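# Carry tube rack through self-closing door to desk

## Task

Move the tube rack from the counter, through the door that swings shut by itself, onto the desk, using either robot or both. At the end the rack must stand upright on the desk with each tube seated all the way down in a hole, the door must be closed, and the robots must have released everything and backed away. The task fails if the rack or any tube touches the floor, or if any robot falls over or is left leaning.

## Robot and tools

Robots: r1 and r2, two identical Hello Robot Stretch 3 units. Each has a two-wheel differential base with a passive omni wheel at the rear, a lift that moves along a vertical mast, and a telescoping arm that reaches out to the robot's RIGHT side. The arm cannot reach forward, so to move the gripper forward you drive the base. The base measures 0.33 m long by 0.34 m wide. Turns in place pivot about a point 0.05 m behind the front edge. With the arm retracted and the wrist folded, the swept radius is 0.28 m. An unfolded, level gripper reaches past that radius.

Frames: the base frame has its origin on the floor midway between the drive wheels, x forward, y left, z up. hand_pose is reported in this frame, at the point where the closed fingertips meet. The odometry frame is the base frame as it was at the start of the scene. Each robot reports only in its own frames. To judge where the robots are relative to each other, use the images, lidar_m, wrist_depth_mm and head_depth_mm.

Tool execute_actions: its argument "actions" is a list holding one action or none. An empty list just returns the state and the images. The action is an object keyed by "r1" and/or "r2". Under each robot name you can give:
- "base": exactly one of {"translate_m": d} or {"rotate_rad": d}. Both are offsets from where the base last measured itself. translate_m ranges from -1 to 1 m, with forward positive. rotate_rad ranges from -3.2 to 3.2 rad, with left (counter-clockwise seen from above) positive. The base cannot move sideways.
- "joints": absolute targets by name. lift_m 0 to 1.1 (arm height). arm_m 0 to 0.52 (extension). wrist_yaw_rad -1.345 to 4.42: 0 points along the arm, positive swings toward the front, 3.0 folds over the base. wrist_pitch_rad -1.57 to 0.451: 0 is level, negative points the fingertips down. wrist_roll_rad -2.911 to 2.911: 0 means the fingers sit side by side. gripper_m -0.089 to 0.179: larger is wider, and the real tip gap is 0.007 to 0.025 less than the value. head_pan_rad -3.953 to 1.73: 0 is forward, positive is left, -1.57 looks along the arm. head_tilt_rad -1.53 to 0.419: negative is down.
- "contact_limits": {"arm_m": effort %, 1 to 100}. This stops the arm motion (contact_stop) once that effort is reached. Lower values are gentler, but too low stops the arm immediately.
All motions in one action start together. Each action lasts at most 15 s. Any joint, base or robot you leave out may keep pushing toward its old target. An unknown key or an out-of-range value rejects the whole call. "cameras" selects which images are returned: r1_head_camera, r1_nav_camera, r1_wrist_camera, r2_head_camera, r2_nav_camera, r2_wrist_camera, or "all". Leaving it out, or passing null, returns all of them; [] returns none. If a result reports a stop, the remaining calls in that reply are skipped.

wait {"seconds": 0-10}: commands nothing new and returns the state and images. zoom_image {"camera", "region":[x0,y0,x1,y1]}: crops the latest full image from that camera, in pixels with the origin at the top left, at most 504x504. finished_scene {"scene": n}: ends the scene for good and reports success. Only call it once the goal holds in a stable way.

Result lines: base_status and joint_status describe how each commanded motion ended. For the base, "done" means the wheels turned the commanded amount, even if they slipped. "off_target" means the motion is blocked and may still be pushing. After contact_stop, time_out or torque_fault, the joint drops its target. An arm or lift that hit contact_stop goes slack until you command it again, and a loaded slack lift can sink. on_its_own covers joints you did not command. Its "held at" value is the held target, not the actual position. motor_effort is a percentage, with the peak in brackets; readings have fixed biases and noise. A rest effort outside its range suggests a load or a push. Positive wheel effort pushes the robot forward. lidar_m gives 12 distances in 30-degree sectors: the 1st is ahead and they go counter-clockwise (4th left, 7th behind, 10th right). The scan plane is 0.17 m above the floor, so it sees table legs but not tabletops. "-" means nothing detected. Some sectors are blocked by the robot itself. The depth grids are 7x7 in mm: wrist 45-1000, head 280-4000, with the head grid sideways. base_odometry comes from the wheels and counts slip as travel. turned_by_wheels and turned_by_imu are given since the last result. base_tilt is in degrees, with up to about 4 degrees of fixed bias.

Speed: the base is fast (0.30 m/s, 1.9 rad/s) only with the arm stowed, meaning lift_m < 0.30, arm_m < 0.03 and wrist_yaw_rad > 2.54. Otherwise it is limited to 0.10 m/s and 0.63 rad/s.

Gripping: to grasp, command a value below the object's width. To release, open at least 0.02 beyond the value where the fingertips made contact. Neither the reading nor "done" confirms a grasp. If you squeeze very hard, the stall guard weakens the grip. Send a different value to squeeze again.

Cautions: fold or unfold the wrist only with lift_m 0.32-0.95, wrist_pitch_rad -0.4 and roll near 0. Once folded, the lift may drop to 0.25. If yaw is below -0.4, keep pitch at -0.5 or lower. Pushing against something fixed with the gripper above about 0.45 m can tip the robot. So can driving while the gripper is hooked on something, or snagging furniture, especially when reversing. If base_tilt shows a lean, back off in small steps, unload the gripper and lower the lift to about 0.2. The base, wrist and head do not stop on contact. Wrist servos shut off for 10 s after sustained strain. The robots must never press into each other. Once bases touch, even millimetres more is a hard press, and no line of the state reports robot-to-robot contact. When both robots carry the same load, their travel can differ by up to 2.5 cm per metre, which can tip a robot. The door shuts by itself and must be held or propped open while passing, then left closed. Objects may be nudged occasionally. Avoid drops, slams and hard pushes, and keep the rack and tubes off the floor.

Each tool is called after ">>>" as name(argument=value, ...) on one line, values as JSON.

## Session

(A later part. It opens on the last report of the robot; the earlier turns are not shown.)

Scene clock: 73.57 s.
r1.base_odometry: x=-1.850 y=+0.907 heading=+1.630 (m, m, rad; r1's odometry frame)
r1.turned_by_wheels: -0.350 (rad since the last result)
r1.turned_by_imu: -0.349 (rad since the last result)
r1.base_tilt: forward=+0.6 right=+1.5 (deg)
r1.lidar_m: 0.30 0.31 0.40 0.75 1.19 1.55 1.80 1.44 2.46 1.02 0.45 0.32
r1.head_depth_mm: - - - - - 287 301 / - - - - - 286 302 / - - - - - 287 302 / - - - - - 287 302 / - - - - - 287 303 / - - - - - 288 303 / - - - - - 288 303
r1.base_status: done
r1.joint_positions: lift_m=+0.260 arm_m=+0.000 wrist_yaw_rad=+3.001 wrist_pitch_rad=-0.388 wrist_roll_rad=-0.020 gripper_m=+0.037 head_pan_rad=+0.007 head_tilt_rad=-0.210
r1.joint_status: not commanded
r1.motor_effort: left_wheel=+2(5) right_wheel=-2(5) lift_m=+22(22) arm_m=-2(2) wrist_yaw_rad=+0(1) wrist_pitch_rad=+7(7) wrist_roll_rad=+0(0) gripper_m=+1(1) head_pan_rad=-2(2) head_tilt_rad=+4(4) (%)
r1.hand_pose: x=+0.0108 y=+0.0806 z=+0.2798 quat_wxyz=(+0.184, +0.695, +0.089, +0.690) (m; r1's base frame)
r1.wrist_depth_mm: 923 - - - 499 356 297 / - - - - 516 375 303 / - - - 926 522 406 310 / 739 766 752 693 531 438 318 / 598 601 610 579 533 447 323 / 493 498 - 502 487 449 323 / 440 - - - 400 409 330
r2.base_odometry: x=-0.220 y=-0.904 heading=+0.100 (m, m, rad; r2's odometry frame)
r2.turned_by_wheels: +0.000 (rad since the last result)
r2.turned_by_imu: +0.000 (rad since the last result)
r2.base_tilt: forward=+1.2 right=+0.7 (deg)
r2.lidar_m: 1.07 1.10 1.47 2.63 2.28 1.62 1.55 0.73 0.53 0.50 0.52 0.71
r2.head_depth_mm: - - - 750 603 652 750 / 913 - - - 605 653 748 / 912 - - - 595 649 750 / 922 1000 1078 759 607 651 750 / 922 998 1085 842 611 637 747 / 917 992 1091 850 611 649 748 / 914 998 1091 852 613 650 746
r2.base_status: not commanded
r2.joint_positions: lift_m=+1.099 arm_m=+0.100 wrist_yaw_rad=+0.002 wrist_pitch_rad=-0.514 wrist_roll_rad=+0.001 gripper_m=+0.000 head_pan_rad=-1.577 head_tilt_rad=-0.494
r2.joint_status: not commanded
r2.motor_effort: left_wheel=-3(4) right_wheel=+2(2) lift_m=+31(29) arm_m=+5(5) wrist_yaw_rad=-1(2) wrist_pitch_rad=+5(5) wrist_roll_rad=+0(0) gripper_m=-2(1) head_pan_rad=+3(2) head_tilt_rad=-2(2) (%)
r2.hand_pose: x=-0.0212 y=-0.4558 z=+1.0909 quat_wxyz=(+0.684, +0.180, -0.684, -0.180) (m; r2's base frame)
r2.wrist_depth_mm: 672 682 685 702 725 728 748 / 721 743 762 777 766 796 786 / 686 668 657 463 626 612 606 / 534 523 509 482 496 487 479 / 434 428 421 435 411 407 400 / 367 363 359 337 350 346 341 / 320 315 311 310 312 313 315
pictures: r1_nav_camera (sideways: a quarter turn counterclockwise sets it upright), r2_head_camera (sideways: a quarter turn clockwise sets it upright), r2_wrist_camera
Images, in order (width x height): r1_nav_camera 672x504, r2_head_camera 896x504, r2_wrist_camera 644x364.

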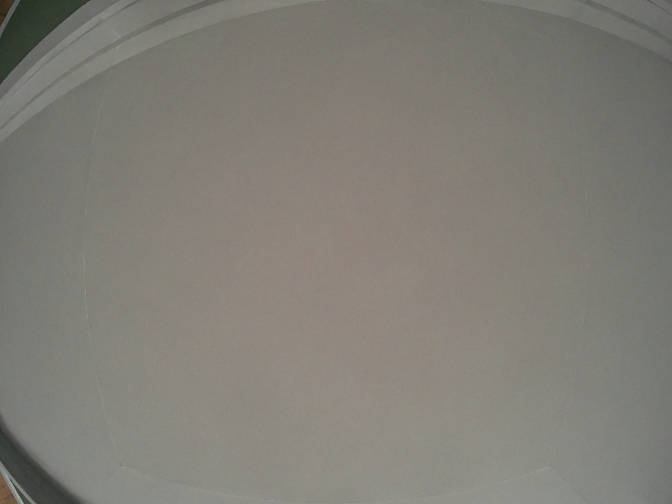

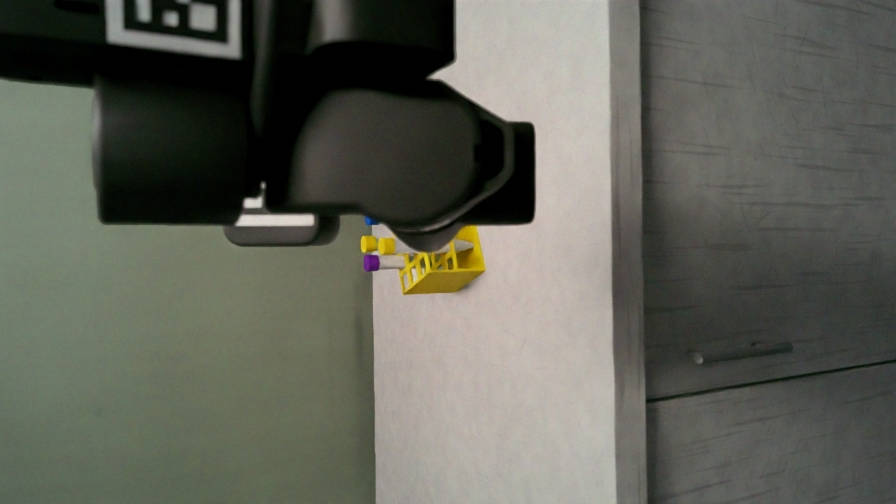

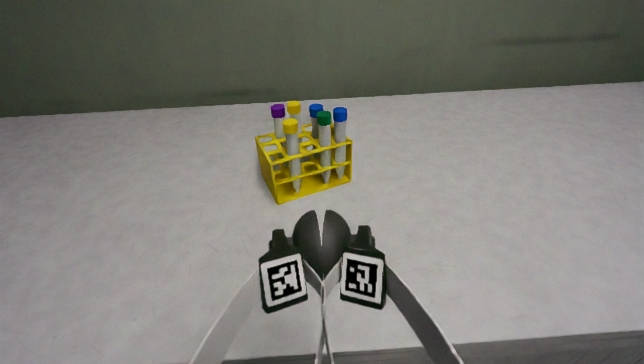

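>>> zoom_image(camera="r2_wrist_camera", region=[230, 80, 390, 220])

Region (230, 80, 390, 220) of r2_wrist_camera's 644x364 image, scaled by 3.150; it fills the top 441 rows of this view, and the rest is white.

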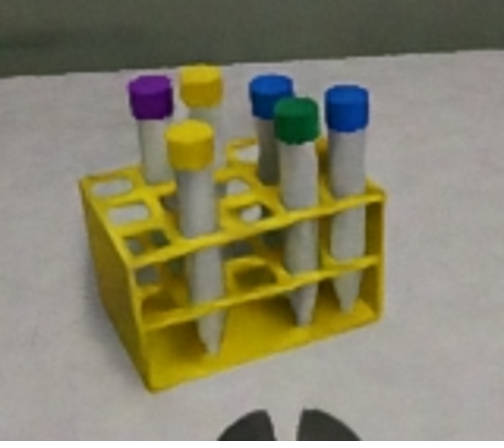

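>>> execute_actions(actions=[{"r2":{"base":{"translate_m":0.03},"joints":{"wrist_pitch_rad":-0.3,"arm_m":0.42,"head_tilt_rad":-0.3}}}], cameras=["r2_wrist_camera","r2_head_camera"])

Scene clock: 88.73 s.
r1.base_odometry: x=-1.850 y=+0.907 heading=+1.630 (m, m, rad; r1's odometry frame)
r1.turned_by_wheels: +0.000 (rad since the last result)
r1.turned_by_imu: +0.001 (rad since the last result)
r1.base_tilt: forward=+0.6 right=+1.6 (deg)
r1.lidar_m: 0.30 0.31 0.40 0.75 1.19 1.55 1.80 1.45 2.46 1.02 0.45 0.32
r1.head_depth_mm: - - - - - 287 301 / - - - - - 286 301 / - - - - - 286 302 / - - - - - 287 302 / - - - - - 288 303 / - - - - - 288 303 / - - - - - 288 303
r1.base_status: not commanded
r1.joint_positions: lift_m=+0.260 arm_m=+0.000 wrist_yaw_rad=+3.001 wrist_pitch_rad=-0.388 wrist_roll_rad=-0.020 gripper_m=+0.037 head_pan_rad=+0.007 head_tilt_rad=-0.210
r1.joint_status: not commanded
r1.motor_effort: left_wheel=+2(2) right_wheel=-1(2) lift_m=+22(22) arm_m=-1(1) wrist_yaw_rad=+0(1) wrist_pitch_rad=+7(7) wrist_roll_rad=+0(0) gripper_m=+0(1) head_pan_rad=-2(2) head_tilt_rad=+4(3) (%)
r1.hand_pose: x=+0.0108 y=+0.0806 z=+0.2798 quat_wxyz=(+0.184, +0.695, +0.089, +0.690) (m; r1's base frame)
r1.wrist_depth_mm: 905 - - - 499 354 299 / - - - - 520 377 304 / - - - 948 540 410 308 / 747 736 754 720 520 442 314 / 600 601 617 567 534 459 318 / 505 494 - 506 490 447 324 / 438 - - - 396 405 331
r2.base_odometry: x=-0.190 y=-0.901 heading=+0.100 (m, m, rad; r2's odometry frame)
r2.turned_by_wheels: +0.000 (rad since the last result)
r2.turned_by_imu: -0.001 (rad since the last result)
r2.base_tilt: forward=+1.1 right=+0.7 (deg)
r2.lidar_m: 1.04 1.07 1.43 2.63 2.32 1.66 1.58 0.73 0.52 0.50 0.52 0.70
r2.head_depth_mm: 955 995 1081 1116 812 586 585 / 953 997 1066 1116 818 586 585 / 946 995 - 1121 765 587 585 / 948 1002 1050 1119 755 589 584 / 946 998 1053 1105 823 590 578 / 942 992 1050 1109 828 591 583 / 943 995 1049 1102 827 593 583
r2.base_status: done
r2.joint_positions: lift_m=+1.099 arm_m=+0.420 wrist_yaw_rad=+0.001 wrist_pitch_rad=-0.321 wrist_roll_rad=+0.001 gripper_m=+0.000 head_pan_rad=-1.577 head_tilt_rad=-0.310
r2.joint_status: all done
r2.motor_effort: left_wheel=-3(7) right_wheel=+2(8) lift_m=+30(29) arm_m=+5(6) wrist_yaw_rad=-1(1) wrist_pitch_rad=+7(8) wrist_roll_rad=+0(0) gripper_m=-1(1) head_pan_rad=+3(3) head_tilt_rad=+3(20) (%)
r2.hand_pose: x=-0.0212 y=-0.8001 z=+1.1343 quat_wxyz=(+0.698, +0.113, -0.698, -0.113) (m; r2's base frame)
r2.wrist_depth_mm: 384 392 399 406 411 421 430 / 415 417 429 439 447 451 460 / 443 450 457 468 482 487 499 / 478 486 496 508 520 527 541 / 518 530 542 541 555 556 519 / 459 454 449 410 432 423 417 / 383 376 371 366 363 355 352
pictures: r2_head_camera (sideways: a quarter turn clockwise sets it upright), r2_wrist_camera
Images, in order (width x height): r2_head_camera 896x504, r2_wrist_camera 644x364.

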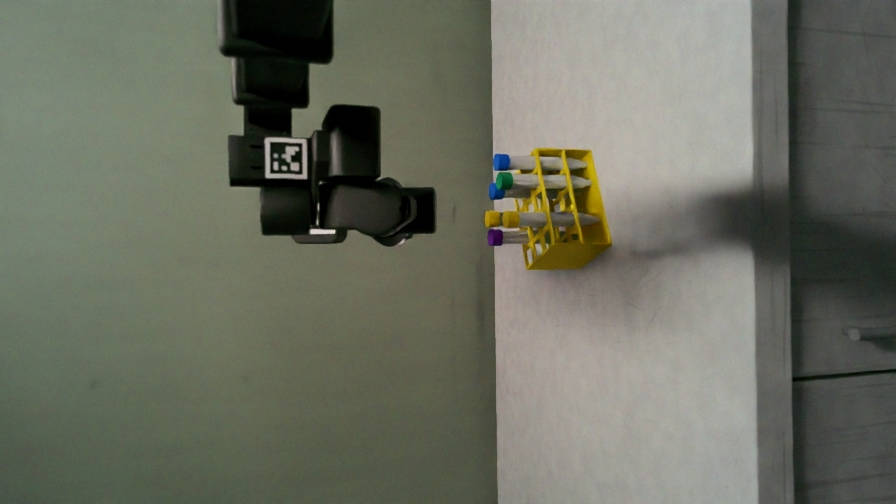

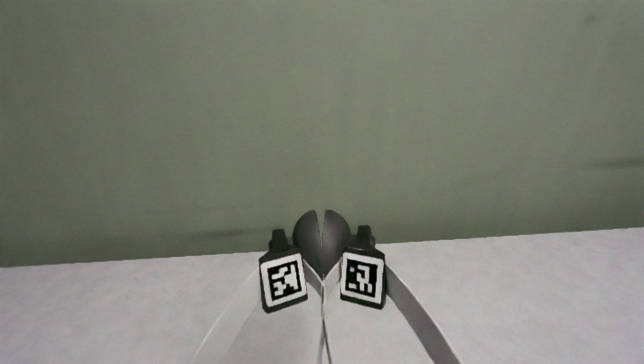

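>>> execute_actions(actions=[{"r2":{"joints":{"wrist_pitch_rad":-1.5,"arm_m":0.52}}}], cameras=["r2_wrist_camera","r2_head_camera"])

Scene clock: 93.40 s.
r1.base_odometry: x=-1.850 y=+0.907 heading=+1.630 (m, m, rad; r1's odometry frame)
r1.turned_by_wheels: +0.000 (rad since the last result)
r1.turned_by_imu: +0.000 (rad since the last result)
r1.base_tilt: forward=+0.6 right=+1.6 (deg)
r1.lidar_m: 0.30 0.31 0.40 0.76 1.18 1.56 1.81 1.44 2.46 1.02 0.45 0.32
r1.head_depth_mm: - - - - - 287 301 / - - - - - 286 302 / - - - - - 287 302 / - - - - - 287 302 / - - - - - 287 303 / - - - - - 288 303 / - - - - - 288 304
r1.base_status: not commanded
r1.joint_positions: lift_m=+0.260 arm_m=+0.000 wrist_yaw_rad=+3.001 wrist_pitch_rad=-0.388 wrist_roll_rad=-0.020 gripper_m=+0.037 head_pan_rad=+0.007 head_tilt_rad=-0.210
r1.joint_status: not commanded
r1.motor_effort: left_wheel=+2(1) right_wheel=-2(2) lift_m=+22(22) arm_m=-1(1) wrist_yaw_rad=+0(1) wrist_pitch_rad=+7(7) wrist_roll_rad=+0(0) gripper_m=+1(1) head_pan_rad=-2(2) head_tilt_rad=+4(4) (%)
r1.hand_pose: x=+0.0108 y=+0.0806 z=+0.2798 quat_wxyz=(+0.184, +0.695, +0.089, +0.690) (m; r1's base frame)
r1.wrist_depth_mm: 933 - - - 488 347 301 / - - - - 514 383 304 / - - - 915 532 405 310 / 765 752 747 713 528 433 309 / 598 608 610 585 526 455 320 / 487 486 - 509 492 450 326 / 436 - - - 403 409 331
r2.base_odometry: x=-0.190 y=-0.901 heading=+0.100 (m, m, rad; r2's odometry frame)
r2.turned_by_wheels: +0.000 (rad since the last result)
r2.turned_by_imu: -0.009 (rad since the last result)
r2.base_tilt: forward=+0.5 right=-0.4 (deg)
r2.lidar_m: 1.04 1.07 1.42 2.63 2.34 1.65 1.58 0.74 0.53 0.51 0.52 0.71
r2.head_depth_mm: 987 1025 1106 1142 846 604 606 / 985 1024 1097 1139 850 606 604 / 976 1027 - 1134 743 609 604 / 977 1022 1084 1152 735 609 603 / 974 1022 1075 1137 867 612 603 / 969 1016 1071 1140 875 616 602 / 970 1015 1069 1131 878 619 601
r2.base_status: not commanded
r2.joint_positions: lift_m=+1.100 arm_m=+0.517 wrist_yaw_rad=+0.001 wrist_pitch_rad=-1.448 wrist_roll_rad=+0.000 gripper_m=+0.000 head_pan_rad=-1.577 head_tilt_rad=-0.309
r2.joint_status: wrist_pitch_rad off_target (ended at -1.448, target -1.500); the others done
joint sent to its limit — the command would take r2.arm_m past its upper limit, so that joint was sent only as far as its limit.
r2.motor_effort: left_wheel=-1(12) right_wheel=+0(6) lift_m=+21(29) arm_m=+6(8) wrist_yaw_rad=+0(6) wrist_pitch_rad=-18(73) wrist_roll_rad=+0(0) gripper_m=-4(3) head_pan_rad=+2(3) head_tilt_rad=+4(5) (%)
r2.hand_pose: x=-0.0216 y=-0.6693 z=+0.9812 quat_wxyz=(+0.530, +0.469, -0.529, -0.469) (m; r2's base frame)
r2.wrist_depth_mm: 256 255 255 254 253 253 251 / 257 256 255 200 187 253 251 / 256 257 198 171 175 252 251 / 257 256 171 143 175 251 250 / 259 257 214 120 142 252 251 / 258 257 255 160 253 252 251 / 258 257 256 256 253 253 250
pictures: r2_head_camera (sideways: a quarter turn clockwise sets it upright), r2_wrist_camera
Images, in order (width x height): r2_head_camera 896x504, r2_wrist_camera 644x364.

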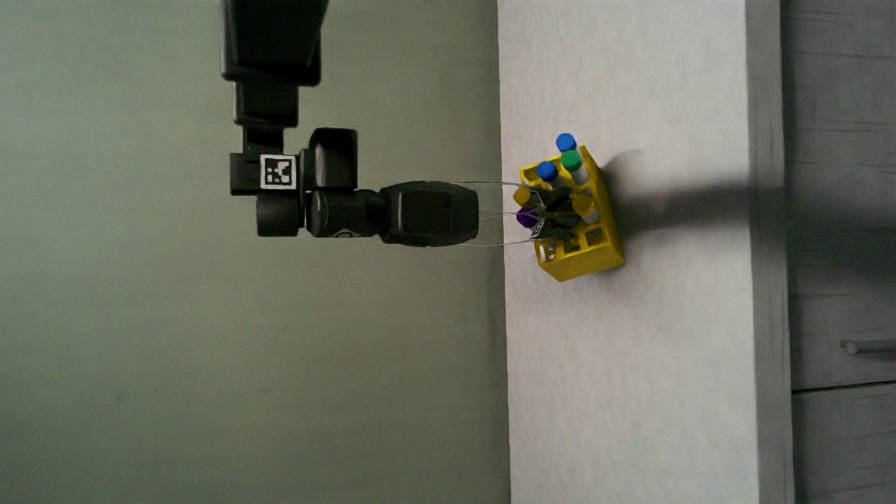

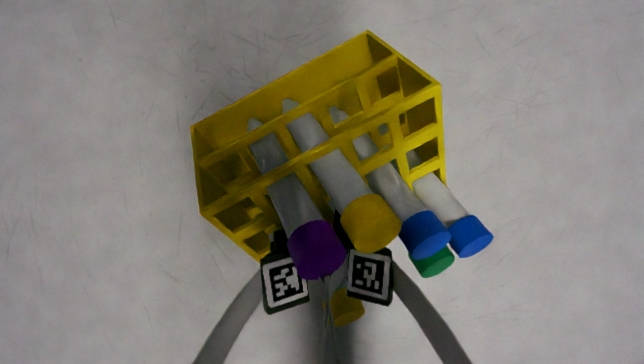

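I tipped the rack. Reversing gently.

>>> execute_actions(actions=[{"r2":{"joints":{"wrist_pitch_rad":-0.9}}}], cameras=["r2_wrist_camera","r2_head_camera"])

Scene clock: 100.30 s.
r1.base_odometry: x=-1.850 y=+0.907 heading=+1.630 (m, m, rad; r1's odometry frame)
r1.turned_by_wheels: +0.000 (rad since the last result)
r1.turned_by_imu: +0.001 (rad since the last result)
r1.base_tilt: forward=+0.6 right=+1.5 (deg)
r1.lidar_m: 0.30 0.31 0.40 0.75 1.19 1.56 1.81 1.44 2.46 1.02 0.45 0.32
r1.head_depth_mm: - - - - - 287 301 / - - - - - 286 302 / - - - - - 287 302 / - - - - - 287 302 / - - - - - 287 303 / - - - - - 288 303 / - - - - - 288 304
r1.base_status: not commanded
r1.joint_positions: lift_m=+0.260 arm_m=+0.000 wrist_yaw_rad=+3.001 wrist_pitch_rad=-0.388 wrist_roll_rad=-0.020 gripper_m=+0.037 head_pan_rad=+0.007 head_tilt_rad=-0.210
r1.joint_status: not commanded
r1.motor_effort: left_wheel=+1(2) right_wheel=-2(2) lift_m=+22(22) arm_m=-1(1) wrist_yaw_rad=+0(0) wrist_pitch_rad=+7(7) wrist_roll_rad=+0(0) gripper_m=+1(0) head_pan_rad=-2(2) head_tilt_rad=+4(3) (%)
r1.hand_pose: x=+0.0108 y=+0.0806 z=+0.2798 quat_wxyz=(+0.184, +0.695, +0.089, +0.690) (m; r1's base frame)
r1.wrist_depth_mm: 950 - - - 491 356 298 / - - - - 512 382 306 / - - - 934 545 406 309 / 748 791 741 723 540 437 313 / 585 588 603 585 534 456 317 / 501 488 - 497 492 449 328 / 436 - - - 400 406 332
r2.base_odometry: x=-0.190 y=-0.901 heading=+0.100 (m, m, rad; r2's odometry frame)
r2.turned_by_wheels: +0.000 (rad since the last result)
r2.turned_by_imu: -0.085 (rad since the last result)
r2.base_tilt: forward=+1.3 right=+0.9 (deg)
r2.lidar_m: 1.06 1.07 1.34 2.63 2.56 1.69 1.56 0.81 0.54 0.51 0.51 0.65
r2.head_depth_mm: 988 1036 1128 1167 822 589 610 / 977 1030 1108 1141 824 590 601 / 968 1018 - 1140 826 591 593 / 957 1009 1055 1114 825 594 587 / 943 997 1047 1103 828 595 577 / 937 987 1046 1093 835 594 567 / 927 975 1033 1084 838 597 564
r2.base_status: not commanded
r2.joint_positions: lift_m=+1.100 arm_m=+0.517 wrist_yaw_rad=-0.001 wrist_pitch_rad=-0.914 wrist_roll_rad=-0.001 gripper_m=+0.000 head_pan_rad=-1.576 head_tilt_rad=-0.306
r2.joint_status: all done
r2.motor_effort: left_wheel=-1(62) right_wheel=+0(57) lift_m=+22(22) arm_m=+1(7) wrist_yaw_rad=+1(3) wrist_pitch_rad=+5(16) wrist_roll_rad=+1(1) gripper_m=-1(4) head_pan_rad=+2(3) head_tilt_rad=+3(4) (%)
r2.hand_pose: x=-0.0217 y=-0.7998 z=+1.0208 quat_wxyz=(+0.635, +0.312, -0.634, -0.312) (m; r2's base frame)
r2.wrist_depth_mm: 359 376 396 418 433 443 415 / 396 404 382 384 377 374 372 / 351 349 273 265 340 336 336 / 317 311 195 228 310 306 304 / 289 285 197 192 279 282 280 / 266 265 260 - 260 259 258 / 248 246 245 244 243 241 239
pictures: r2_head_camera (sideways: a quarter turn clockwise sets it upright), r2_wrist_camera
Images, in order (width x height): r2_head_camera 896x504, r2_wrist_camera 644x364.

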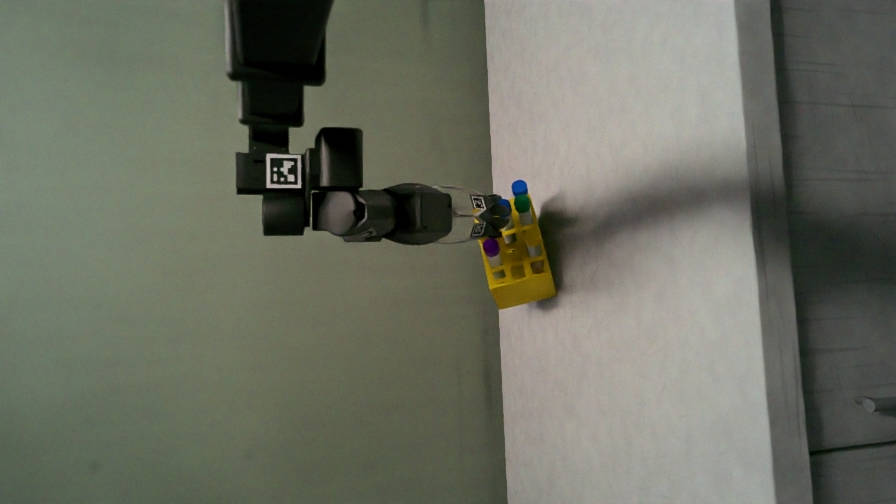

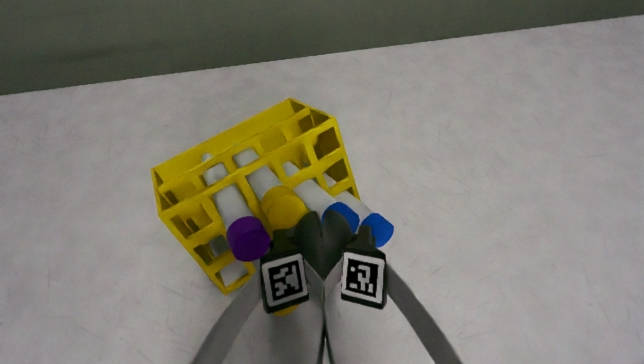

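>>> execute_actions(actions=[{"r2":{"joints":{"wrist_pitch_rad":-0.6,"arm_m":0.40}}}], cameras=["r2_wrist_camera","r2_head_camera"])

Scene clock: 105.47 s.
r1.base_odometry: x=-1.850 y=+0.907 heading=+1.630 (m, m, rad; r1's odometry frame)
r1.turned_by_wheels: +0.000 (rad since the last result)
r1.turned_by_imu: +0.000 (rad since the last result)
r1.base_tilt: forward=+0.5 right=+1.6 (deg)
r1.lidar_m: 0.30 0.31 0.40 0.75 1.19 1.56 1.81 1.45 2.45 1.02 0.45 0.32
r1.head_depth_mm: - - - - - 287 301 / - - - - - 286 301 / - - - - - 287 302 / - - - - - 287 303 / - - - - - 287 303 / - - - - - 288 303 / - - - - - 288 304
r1.base_status: not commanded
r1.joint_positions: lift_m=+0.260 arm_m=+0.000 wrist_yaw_rad=+3.001 wrist_pitch_rad=-0.388 wrist_roll_rad=-0.020 gripper_m=+0.037 head_pan_rad=+0.007 head_tilt_rad=-0.210
r1.joint_status: not commanded
r1.motor_effort: left_wheel=+3(2) right_wheel=-2(2) lift_m=+22(22) arm_m=-2(2) wrist_yaw_rad=+0(0) wrist_pitch_rad=+7(7) wrist_roll_rad=+0(0) gripper_m=+1(1) head_pan_rad=-2(3) head_tilt_rad=+4(3) (%)
r1.hand_pose: x=+0.0108 y=+0.0806 z=+0.2798 quat_wxyz=(+0.184, +0.695, +0.089, +0.690) (m; r1's base frame)
r1.wrist_depth_mm: 931 - - - 502 355 303 / - - - - 516 377 304 / - - - 941 539 406 311 / 790 728 725 724 528 440 315 / 586 601 617 591 523 450 321 / 497 485 - 498 498 448 325 / 435 - - - 398 404 336
r2.base_odometry: x=-0.190 y=-0.901 heading=+0.100 (m, m, rad; r2's odometry frame)
r2.turned_by_wheels: +0.000 (rad since the last result)
r2.turned_by_imu: -0.001 (rad since the last result)
r2.base_tilt: forward=+1.2 right=+0.7 (deg)
r2.lidar_m: 1.06 1.07 1.34 2.63 2.56 1.69 1.56 0.81 0.54 0.51 0.51 0.65
r2.head_depth_mm: 992 1041 1129 1159 821 589 610 / 980 1030 1096 1148 823 590 601 / 969 1015 - 1139 827 591 594 / 955 1002 1057 1112 797 592 586 / 947 996 1050 1105 830 595 577 / 940 989 1040 1092 834 595 568 / 926 975 1024 1083 838 598 566
r2.base_status: not commanded
r2.joint_positions: lift_m=+1.100 arm_m=+0.400 wrist_yaw_rad=-0.001 wrist_pitch_rad=-0.618 wrist_roll_rad=-0.001 gripper_m=+0.000 head_pan_rad=-1.576 head_tilt_rad=-0.306
r2.joint_status: all done
r2.motor_effort: left_wheel=-1(1) right_wheel=+0(0) lift_m=+21(21) arm_m=-5(5) wrist_yaw_rad=+1(0) wrist_pitch_rad=+6(8) wrist_roll_rad=+1(1) gripper_m=-2(2) head_pan_rad=+2(2) head_tilt_rad=+2(2) (%)
r2.hand_pose: x=-0.0217 y=-0.7403 z=+1.0703 quat_wxyz=(+0.674, +0.215, -0.673, -0.215) (m; r2's base frame)
r2.wrist_depth_mm: 404 420 437 461 478 505 532 / 448 464 484 514 547 576 598 / 500 512 532 520 507 503 496 / 450 443 439 343 426 421 414 / 382 376 340 293 362 360 353 / 332 328 325 242 320 315 313 / 293 290 288 280 283 280 278
pictures: r2_head_camera (sideways: a quarter turn clockwise sets it upright), r2_wrist_camera
Images, in order (width x height): r2_head_camera 896x504, r2_wrist_camera 644x364.

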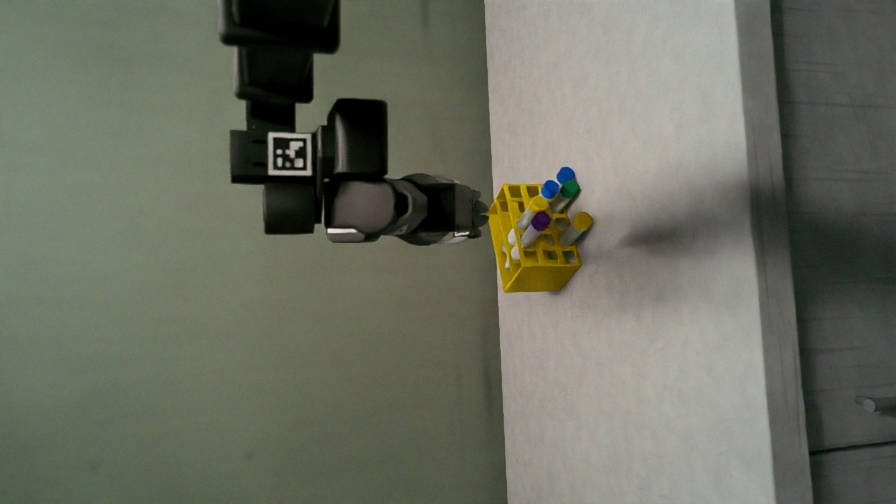

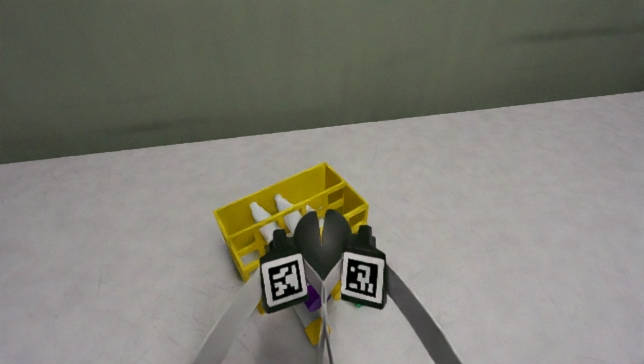

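>>> execute_actions(actions=[{"r2":{"base":{"translate_m":-0.06},"joints":{"wrist_pitch_rad":-0.1,"arm_m":0.25,"wrist_yaw_rad":0.4,"gripper_m":0.179}}}], cameras=[])

>>> execute_actions(actions=[{"r2":{"joints":{"lift_m":0.92}}}], cameras=["r2_wrist_camera","r2_head_camera"])

Scene clock: 121.03 s.
r1.base_odometry: x=-1.850 y=+0.907 heading=+1.630 (m, m, rad; r1's odometry frame)
r1.turned_by_wheels: +0.000 (rad since the last result)
r1.turned_by_imu: +0.000 (rad since the last result)
r1.base_tilt: forward=+0.6 right=+1.6 (deg)
r1.lidar_m: 0.30 0.31 0.40 0.75 1.19 1.55 1.81 1.44 2.47 1.02 0.45 0.32
r1.head_depth_mm: - - - - - 287 301 / - - - - - 286 301 / - - - - - 287 302 / - - - - - 287 302 / - - - - - 287 303 / - - - - - 288 303 / - - - - - 288 303
r1.base_status: not commanded
r1.joint_positions: lift_m=+0.260 arm_m=+0.000 wrist_yaw_rad=+3.001 wrist_pitch_rad=-0.388 wrist_roll_rad=-0.020 gripper_m=+0.037 head_pan_rad=+0.007 head_tilt_rad=-0.210
r1.joint_status: not commanded
r1.motor_effort: left_wheel=+3(2) right_wheel=-2(2) lift_m=+22(22) arm_m=-2(3) wrist_yaw_rad=-1(0) wrist_pitch_rad=+7(7) wrist_roll_rad=+0(0) gripper_m=+1(0) head_pan_rad=-2(3) head_tilt_rad=+3(3) (%)
r1.hand_pose: x=+0.0108 y=+0.0806 z=+0.2798 quat_wxyz=(+0.184, +0.695, +0.089, +0.690) (m; r1's base frame)
r1.wrist_depth_mm: 925 - - - 493 351 298 / - - - - 508 386 304 / - - - 952 539 401 311 / 754 745 743 716 533 436 315 / 600 594 602 576 532 450 317 / 492 489 - 506 483 449 324 / 438 - - - 405 411 334
r2.base_odometry: x=-0.250 y=-0.907 heading=+0.100 (m, m, rad; r2's odometry frame)
r2.turned_by_wheels: +0.000 (rad since the last result)
r2.turned_by_imu: +0.000 (rad since the last result)
r2.base_tilt: forward=+1.2 right=+0.8 (deg)
r2.lidar_m: 1.12 1.12 1.42 2.62 2.46 1.63 1.50 0.82 0.55 0.51 0.52 0.66
r2.head_depth_mm: 997 1044 1127 1177 822 590 620 / 989 1029 - 1175 823 590 611 / 975 1023 - - 827 593 602 / 965 1016 - - 786 593 596 / 952 1002 1056 1116 809 593 586 / 945 994 1045 1105 835 596 579 / 936 979 1031 1094 838 596 568
r2.base_status: done
r2.joint_positions: lift_m=+1.100 arm_m=+0.250 wrist_yaw_rad=+0.398 wrist_pitch_rad=-0.122 wrist_roll_rad=-0.001 gripper_m=+0.179 head_pan_rad=-1.576 head_tilt_rad=-0.306
r2.joint_status: all done
r2.motor_effort: left_wheel=-1(7) right_wheel=-1(7) lift_m=+21(21) arm_m=-6(6) wrist_yaw_rad=+3(4) wrist_pitch_rad=+7(8) wrist_roll_rad=+1(1) gripper_m=+0(85) head_pan_rad=+2(2) head_tilt_rad=+2(1) (%)
r2.hand_pose: x=+0.0761 y=-0.6271 z=+1.1832 quat_wxyz=(+0.701, +0.182, -0.683, +0.097) (m; r2's base frame)
r2.wrist_depth_mm: 754 687 642 601 562 531 499 / 789 733 679 620 583 548 520 / 828 765 701 652 610 570 538 / 893 809 744 691 635 592 554 / 928 846 774 720 666 626 585 / 635 615 608 593 582 559 588 / 468 466 471 447 379 450 440
pictures: none
No camera images: the call's "cameras" was empty. Leave "cameras" out to get every camera's image.

Scene clock: 123.50 s.
r1.base_odometry: x=-1.850 y=+0.907 heading=+1.630 (m, m, rad; r1's odometry frame)
r1.turned_by_wheels: +0.000 (rad since the last result)
r1.turned_by_imu: +0.000 (rad since the last result)
r1.base_tilt: forward=+0.6 right=+1.6 (deg)
r1.lidar_m: 0.30 0.31 0.39 0.75 1.18 1.55 1.81 1.44 2.47 1.02 0.45 0.32
r1.head_depth_mm: - - - - - 287 301 / - - - - - 286 302 / - - - - - 287 302 / - - - - - 287 303 / - - - - - 288 303 / - - - - - 288 304 / - - - - - 288 303
r1.base_status: not commanded
r1.joint_positions: lift_m=+0.260 arm_m=+0.000 wrist_yaw_rad=+3.001 wrist_pitch_rad=-0.388 wrist_roll_rad=-0.020 gripper_m=+0.037 head_pan_rad=+0.007 head_tilt_rad=-0.210
r1.joint_status: not commanded
r1.motor_effort: left_wheel=+2(2) right_wheel=-2(2) lift_m=+22(22) arm_m=-2(1) wrist_yaw_rad=-1(0) wrist_pitch_rad=+7(7) wrist_roll_rad=+0(0) gripper_m=+0(1) head_pan_rad=-3(3) head_tilt_rad=+5(3) (%)
r1.hand_pose: x=+0.0108 y=+0.0806 z=+0.2798 quat_wxyz=(+0.184, +0.695, +0.089, +0.690) (m; r1's base frame)
r1.wrist_depth_mm: 942 - - - 498 352 300 / - - - - 513 377 304 / - - - 931 537 413 305 / 759 757 741 752 537 441 313 / 602 598 611 578 532 451 315 / 496 496 - 491 491 450 327 / 434 - - - 404 409 329
r2.base_odometry: x=-0.250 y=-0.907 heading=+0.100 (m, m, rad; r2's odometry frame)
r2.turned_by_wheels: +0.000 (rad since the last result)
r2.turned_by_imu: +0.000 (rad since the last result)
r2.base_tilt: forward=+1.3 right=+0.7 (deg)
r2.lidar_m: 1.11 1.13 1.42 2.63 2.47 1.63 1.50 0.82 0.55 0.51 0.52 0.66
r2.head_depth_mm: 995 1050 1112 1161 927 565 622 / 986 1035 1100 1155 - 557 610 / 973 1027 1085 1138 - - 604 / 963 1019 1071 1121 - 549 595 / 955 1003 1058 1114 815 594 587 / 944 992 1046 1094 882 595 578 / 933 981 1034 1095 837 598 568
r2.base_status: not commanded
r2.joint_positions: lift_m=+0.921 arm_m=+0.250 wrist_yaw_rad=+0.398 wrist_pitch_rad=-0.122 wrist_roll_rad=-0.001 gripper_m=+0.179 head_pan_rad=-1.576 head_tilt_rad=-0.306
r2.joint_status: all done
r2.motor_effort: left_wheel=-1(1) right_wheel=+0(0) lift_m=+13(20) arm_m=-5(6) wrist_yaw_rad=+2(1) wrist_pitch_rad=+7(8) wrist_roll_rad=+1(1) gripper_m=+0(1) head_pan_rad=+2(2) head_tilt_rad=+2(2) (%)
r2.hand_pose: x=+0.0761 y=-0.6272 z=+1.0043 quat_wxyz=(+0.701, +0.182, -0.683, +0.097) (m; r2's base frame)
r2.wrist_depth_mm: 745 701 641 601 560 533 496 / 796 729 671 632 588 552 515 / 834 767 706 654 608 565 536 / 795 707 674 584 356 568 544 / 443 462 416 376 319 383 373 / 329 303 300 294 287 278 289 / - 231 236 231 228 224 221
pictures: r2_head_camera (sideways: a quarter turn clockwise sets it upright), r2_wrist_camera
Images, in order (width x height): r2_head_camera 896x504, r2_wrist_camera 644x364.

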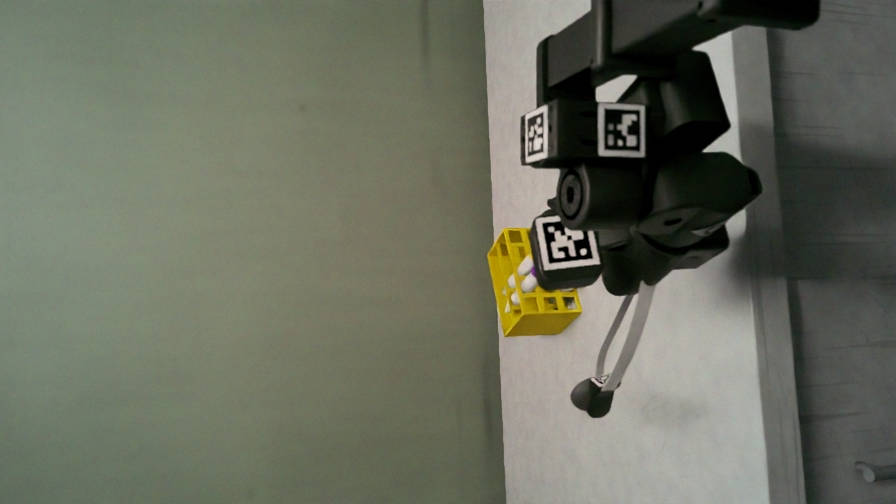

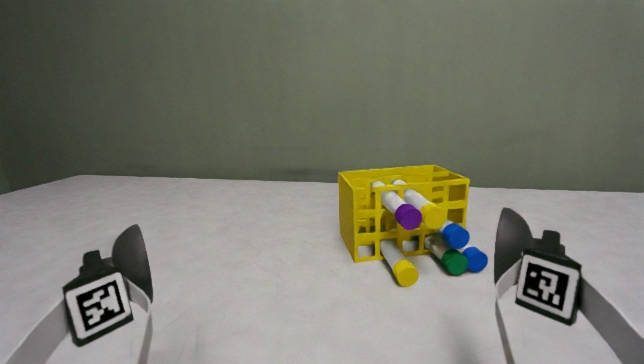

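>>> execute_actions(actions=[{"r2":{"base":{"translate_m":-0.10},"joints":{"lift_m":0.88}}}], cameras=[])

>>> execute_actions(actions=[{"r2":{"joints":{"arm_m":0.40}}}], cameras=["r2_wrist_camera","r2_head_camera"])

Scene clock: 130.80 s.
r1.base_odometry: x=-1.850 y=+0.907 heading=+1.630 (m, m, rad; r1's odometry frame)
r1.turned_by_wheels: +0.000 (rad since the last result)
r1.turned_by_imu: +0.000 (rad since the last result)
r1.base_tilt: forward=+0.6 right=+1.6 (deg)
r1.lidar_m: 0.30 0.31 0.40 0.75 1.19 1.56 1.81 1.45 2.47 1.02 0.45 0.32
r1.head_depth_mm: - - - - - 287 301 / - - - - - 286 302 / - - - - - 287 302 / - - - - - 287 303 / - - - - - 287 303 / - - - - - 288 303 / - - - - - 288 303
r1.base_status: not commanded
r1.joint_positions: lift_m=+0.260 arm_m=+0.000 wrist_yaw_rad=+3.001 wrist_pitch_rad=-0.388 wrist_roll_rad=-0.020 gripper_m=+0.037 head_pan_rad=+0.007 head_tilt_rad=-0.210
r1.joint_status: not commanded
r1.motor_effort: left_wheel=+2(3) right_wheel=-2(2) lift_m=+22(22) arm_m=-2(1) wrist_yaw_rad=+0(1) wrist_pitch_rad=+7(7) wrist_roll_rad=+0(0) gripper_m=+1(0) head_pan_rad=-2(3) head_tilt_rad=+4(5) (%)
r1.hand_pose: x=+0.0108 y=+0.0806 z=+0.2798 quat_wxyz=(+0.184, +0.695, +0.089, +0.690) (m; r1's base frame)
r1.wrist_depth_mm: 910 - - - 496 352 296 / - - - - 511 374 305 / - - - 919 539 407 307 / 750 747 747 727 537 442 312 / 587 594 619 581 521 450 323 / 487 499 - 506 497 440 323 / 432 - - - 403 413 334
r2.base_odometry: x=-0.350 y=-0.917 heading=+0.100 (m, m, rad; r2's odometry frame)
r2.turned_by_wheels: +0.000 (rad since the last result)
r2.turned_by_imu: +0.000 (rad since the last result)
r2.base_tilt: forward=+1.2 right=+0.7 (deg)
r2.lidar_m: 1.21 1.23 1.54 2.61 2.27 1.52 1.40 0.84 0.56 0.52 0.53 0.67
r2.head_depth_mm: 1013 1065 1124 1174 866 - 631 / 997 1053 1111 1166 900 - 627 / 982 1034 1093 1146 879 - 621 / 976 1029 1086 1137 937 - 607 / 964 1014 1071 1125 787 572 600 / 954 1006 1060 1112 812 596 592 / 946 992 1045 1099 838 597 585
r2.base_status: done
r2.joint_positions: lift_m=+0.881 arm_m=+0.250 wrist_yaw_rad=+0.398 wrist_pitch_rad=-0.121 wrist_roll_rad=-0.001 gripper_m=+0.179 head_pan_rad=-1.576 head_tilt_rad=-0.306
r2.joint_status: all done
r2.motor_effort: left_wheel=-1(6) right_wheel=+0(7) lift_m=+12(11) arm_m=-6(6) wrist_yaw_rad=+2(2) wrist_pitch_rad=+7(7) wrist_roll_rad=+1(1) gripper_m=+1(1) head_pan_rad=+2(2) head_tilt_rad=+2(3) (%)
r2.hand_pose: x=+0.0761 y=-0.6272 z=+0.9643 quat_wxyz=(+0.701, +0.182, -0.683, +0.097) (m; r2's base frame)
r2.wrist_depth_mm: 763 702 654 609 576 535 509 / 801 741 690 642 592 555 527 / 854 783 729 648 619 580 544 / 571 552 515 355 468 452 438 / 344 356 321 311 303 313 287 / 250 235 232 227 222 213 223 / - 178 182 179 176 173 171
pictures: none
No camera images: the call's "cameras" was empty. Leave "cameras" out to get every camera's image.

Scene clock: 133.17 s.
r1.base_odometry: x=-1.850 y=+0.907 heading=+1.630 (m, m, rad; r1's odometry frame)
r1.turned_by_wheels: +0.000 (rad since the last result)
r1.turned_by_imu: +0.000 (rad since the last result)
r1.base_tilt: forward=+0.6 right=+1.5 (deg)
r1.lidar_m: 0.30 0.31 0.40 0.75 1.18 1.56 1.81 1.45 2.47 1.02 0.45 0.32
r1.head_depth_mm: - - - - - 287 301 / - - - - - 286 301 / - - - - - 286 302 / - - - - - 287 302 / - - - - - 288 303 / - - - - - 288 303 / - - - - - 288 304
r1.base_status: not commanded
r1.joint_positions: lift_m=+0.260 arm_m=+0.000 wrist_yaw_rad=+3.001 wrist_pitch_rad=-0.388 wrist_roll_rad=-0.020 gripper_m=+0.037 head_pan_rad=+0.007 head_tilt_rad=-0.210
r1.joint_status: not commanded
r1.motor_effort: left_wheel=+2(3) right_wheel=-2(2) lift_m=+22(22) arm_m=-3(1) wrist_yaw_rad=+0(1) wrist_pitch_rad=+7(7) wrist_roll_rad=+0(0) gripper_m=+1(1) head_pan_rad=-3(2) head_tilt_rad=+3(4) (%)
r1.hand_pose: x=+0.0108 y=+0.0806 z=+0.2798 quat_wxyz=(+0.184, +0.695, +0.089, +0.690) (m; r1's base frame)
r1.wrist_depth_mm: 925 - - - 493 356 297 / - - - - 510 382 304 / - - - 922 531 407 311 / 768 760 750 731 533 437 317 / 588 603 611 570 529 461 316 / 502 494 - 492 501 438 326 / 435 - - - 401 406 331
r2.base_odometry: x=-0.350 y=-0.917 heading=+0.100 (m, m, rad; r2's odometry frame)
r2.turned_by_wheels: +0.000 (rad since the last result)
r2.turned_by_imu: +0.000 (rad since the last result)
r2.base_tilt: forward=+1.2 right=+0.8 (deg)
r2.lidar_m: 1.21 1.23 1.54 2.61 2.28 1.52 1.41 0.84 0.56 0.52 0.53 0.67
r2.head_depth_mm: 1008 1064 1127 1174 870 - 638 / 994 1050 1110 1171 - 591 623 / 989 1039 1099 1160 - 590 616 / 975 1023 1080 1139 - 594 609 / 965 1020 1069 1124 787 593 601 / 955 1003 1057 1112 799 596 593 / 942 995 1045 1097 835 596 584
r2.base_status: not commanded
r2.joint_positions: lift_m=+0.881 arm_m=+0.400 wrist_yaw_rad=+0.398 wrist_pitch_rad=-0.121 wrist_roll_rad=-0.001 gripper_m=+0.179 head_pan_rad=-1.576 head_tilt_rad=-0.306
r2.joint_status: all done
r2.motor_effort: left_wheel=-1(1) right_wheel=+0(0) lift_m=+12(12) arm_m=+5(3) wrist_yaw_rad=+2(2) wrist_pitch_rad=+7(7) wrist_roll_rad=+1(1) gripper_m=+1(1) head_pan_rad=+2(2) head_tilt_rad=+2(3) (%)
r2.hand_pose: x=+0.0761 y=-0.7763 z=+0.9643 quat_wxyz=(+0.701, +0.182, -0.683, +0.097) (m; r2's base frame)
r2.wrist_depth_mm: 597 548 511 475 451 418 398 / 627 575 530 498 465 436 411 / 665 613 556 518 489 451 427 / 576 490 245 289 491 458 430 / 339 305 172 265 302 311 287 / 249 221 220 198 222 212 223 / - 177 179 178 175 173 169
pictures: r2_head_camera (sideways: a quarter turn clockwise sets it upright), r2_wrist_camera
Images, in order (width x height): r2_head_camera 896x504, r2_wrist_camera 644x364.

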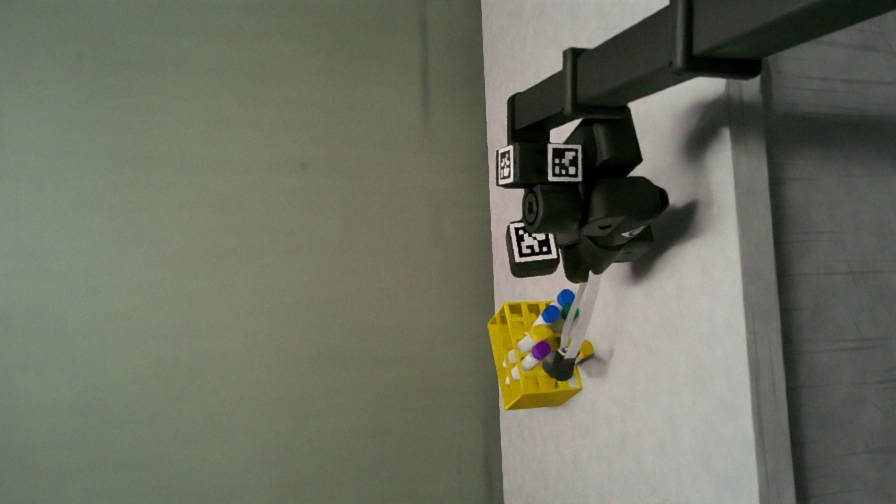

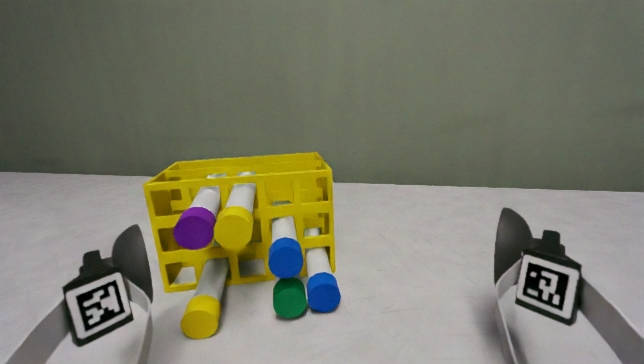

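>>> execute_actions(actions=[{"r2":{"base":{"translate_m":0.07}}}], cameras=[])

>>> execute_actions(actions=[{"r2":{"base":{"translate_m":0.025},"joints":{"arm_m":0.47}}}], cameras=["r2_wrist_camera","r2_head_camera"])

Scene clock: 140.00 s.
r1.base_odometry: x=-1.850 y=+0.907 heading=+1.630 (m, m, rad; r1's odometry frame)
r1.turned_by_wheels: +0.000 (rad since the last result)
r1.turned_by_imu: +0.000 (rad since the last result)
r1.base_tilt: forward=+0.6 right=+1.6 (deg)
r1.lidar_m: 0.30 0.31 0.39 0.75 1.18 1.56 1.81 1.44 2.46 1.02 0.45 0.32
r1.head_depth_mm: - - - - - 287 301 / - - - - - 286 301 / - - - - - 287 302 / - - - - - 287 302 / - - - - - 287 302 / - - - - - 288 303 / - - - - - 288 303
r1.base_status: not commanded
r1.joint_positions: lift_m=+0.260 arm_m=+0.000 wrist_yaw_rad=+3.001 wrist_pitch_rad=-0.388 wrist_roll_rad=-0.020 gripper_m=+0.037 head_pan_rad=+0.007 head_tilt_rad=-0.210
r1.joint_status: not commanded
r1.motor_effort: left_wheel=+3(2) right_wheel=-2(1) lift_m=+22(22) arm_m=-2(2) wrist_yaw_rad=+0(0) wrist_pitch_rad=+7(7) wrist_roll_rad=+0(0) gripper_m=+1(1) head_pan_rad=-2(2) head_tilt_rad=+4(4) (%)
r1.hand_pose: x=+0.0108 y=+0.0806 z=+0.2798 quat_wxyz=(+0.184, +0.695, +0.089, +0.690) (m; r1's base frame)
r1.wrist_depth_mm: 937 - - - 497 355 296 / - - - - 520 381 305 / - - - 954 535 406 309 / 764 754 733 736 532 442 315 / 596 592 605 579 522 454 318 / 499 493 - 499 498 448 323 / 443 - - - 402 404 332
r2.base_odometry: x=-0.280 y=-0.910 heading=+0.100 (m, m, rad; r2's odometry frame)
r2.turned_by_wheels: +0.000 (rad since the last result)
r2.turned_by_imu: -0.001 (rad since the last result)
r2.base_tilt: forward=+1.3 right=+0.8 (deg)
r2.lidar_m: 1.15 1.16 1.45 2.61 2.41 1.60 1.47 0.83 0.55 0.52 0.52 0.67
r2.head_depth_mm: 1003 1054 1117 1168 867 - 626 / 988 1041 1103 1161 - 590 616 / 982 1030 1091 1146 - 591 607 / 969 1018 1075 1132 - 594 598 / 959 1003 1064 1113 790 595 591 / 947 994 1047 1098 835 595 584 / 938 986 1037 1095 837 597 576
r2.base_status: done
r2.joint_positions: lift_m=+0.881 arm_m=+0.400 wrist_yaw_rad=+0.398 wrist_pitch_rad=-0.121 wrist_roll_rad=-0.001 gripper_m=+0.179 head_pan_rad=-1.576 head_tilt_rad=-0.306
r2.joint_status: not commanded
r2.motor_effort: left_wheel=-1(5) right_wheel=+0(6) lift_m=+12(12) arm_m=+5(5) wrist_yaw_rad=+2(2) wrist_pitch_rad=+7(7) wrist_roll_rad=+1(1) gripper_m=+1(0) head_pan_rad=+2(2) head_tilt_rad=+2(2) (%)
r2.hand_pose: x=+0.0761 y=-0.7763 z=+0.9643 quat_wxyz=(+0.701, +0.182, -0.683, +0.097) (m; r2's base frame)
r2.wrist_depth_mm: 581 540 499 469 440 412 391 / 618 568 528 487 456 428 403 / 655 598 551 513 475 444 419 / 578 545 465 218 234 452 429 / 342 353 280 147 208 313 286 / 248 235 220 203 170 212 222 / - 177 181 169 167 173 169
pictures: none
No camera images: the call's "cameras" was empty. Leave "cameras" out to get every camera's image.

Scene clock: 141.90 s.
r1.base_odometry: x=-1.850 y=+0.907 heading=+1.630 (m, m, rad; r1's odometry frame)
r1.turned_by_wheels: +0.000 (rad since the last result)
r1.turned_by_imu: +0.000 (rad since the last result)
r1.base_tilt: forward=+0.6 right=+1.5 (deg)
r1.lidar_m: 0.30 0.31 0.40 0.75 1.19 1.55 1.81 1.44 2.47 1.02 0.45 0.32
r1.head_depth_mm: - - - - - 287 301 / - - - - - 286 301 / - - - - - 286 302 / - - - - - 287 302 / - - - - - 287 303 / - - - - - 288 303 / - - - - - 288 303
r1.base_status: not commanded
r1.joint_positions: lift_m=+0.260 arm_m=+0.000 wrist_yaw_rad=+3.001 wrist_pitch_rad=-0.388 wrist_roll_rad=-0.020 gripper_m=+0.037 head_pan_rad=+0.007 head_tilt_rad=-0.210
r1.joint_status: not commanded
r1.motor_effort: left_wheel=+2(2) right_wheel=-1(2) lift_m=+22(22) arm_m=-1(2) wrist_yaw_rad=+0(1) wrist_pitch_rad=+7(7) wrist_roll_rad=+0(0) gripper_m=+1(1) head_pan_rad=-2(3) head_tilt_rad=+4(3) (%)
r1.hand_pose: x=+0.0108 y=+0.0806 z=+0.2798 quat_wxyz=(+0.184, +0.695, +0.089, +0.690) (m; r1's base frame)
r1.wrist_depth_mm: 942 - - - 492 353 301 / - - - - 520 377 307 / - - - 926 533 408 312 / 753 752 742 740 529 435 318 / 612 601 592 585 527 455 317 / 493 495 - 499 485 440 326 / 437 - - - 401 401 332
r2.base_odometry: x=-0.255 y=-0.907 heading=+0.100 (m, m, rad; r2's odometry frame)
r2.turned_by_wheels: +0.000 (rad since the last result)
r2.turned_by_imu: +0.000 (rad since the last result)
r2.base_tilt: forward=+1.3 right=+0.7 (deg)
r2.lidar_m: 1.12 1.13 1.42 2.62 2.45 1.62 1.50 0.82 0.55 0.51 0.52 0.66
r2.head_depth_mm: 994 1051 1111 1166 871 - 625 / 989 1038 1100 1158 739 567 612 / 974 1030 1086 1138 724 594 603 / 964 1014 1073 1135 747 592 596 / 954 1005 1060 1110 787 594 587 / 944 997 1042 1096 835 596 578 / 936 980 1032 1095 836 596 568
r2.base_status: done
r2.joint_positions: lift_m=+0.881 arm_m=+0.470 wrist_yaw_rad=+0.398 wrist_pitch_rad=-0.121 wrist_roll_rad=-0.001 gripper_m=+0.179 head_pan_rad=-1.576 head_tilt_rad=-0.306
r2.joint_status: all done
r2.motor_effort: left_wheel=-1(4) right_wheel=-1(7) lift_m=+12(12) arm_m=+5(5) wrist_yaw_rad=+1(2) wrist_pitch_rad=+7(7) wrist_roll_rad=+1(1) gripper_m=+0(0) head_pan_rad=+2(2) head_tilt_rad=+3(3) (%)
r2.hand_pose: x=+0.0761 y=-0.8463 z=+0.9643 quat_wxyz=(+0.701, +0.182, -0.683, +0.098) (m; r2's base frame)
r2.wrist_depth_mm: 498 462 432 402 377 354 333 / 529 487 454 419 390 367 345 / 554 512 470 436 408 382 358 / 570 523 478 437 407 397 371 / 341 354 144 135 153 139 285 / 248 210 127 106 128 145 221 / - 176 117 81 109 164 169
pictures: r2_head_camera (sideways: a quarter turn clockwise sets it upright), r2_wrist_camera
Images, in order (width x height): r2_head_camera 896x504, r2_wrist_camera 644x364.

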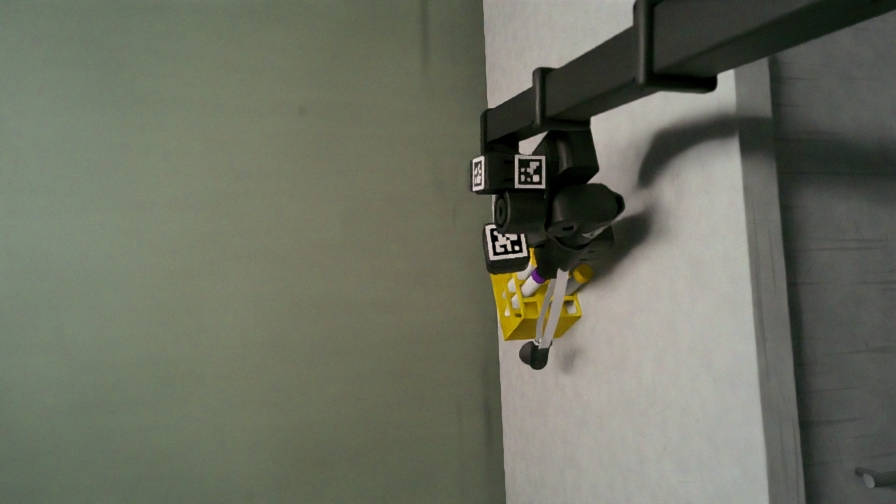

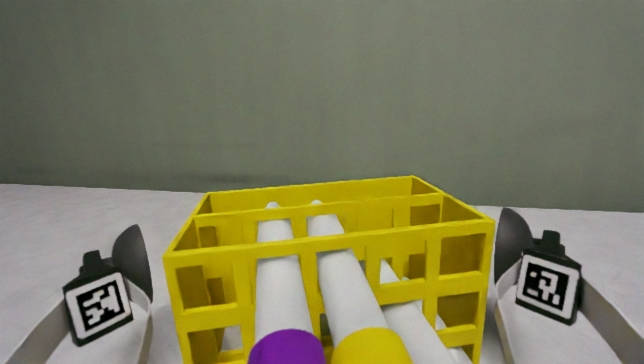

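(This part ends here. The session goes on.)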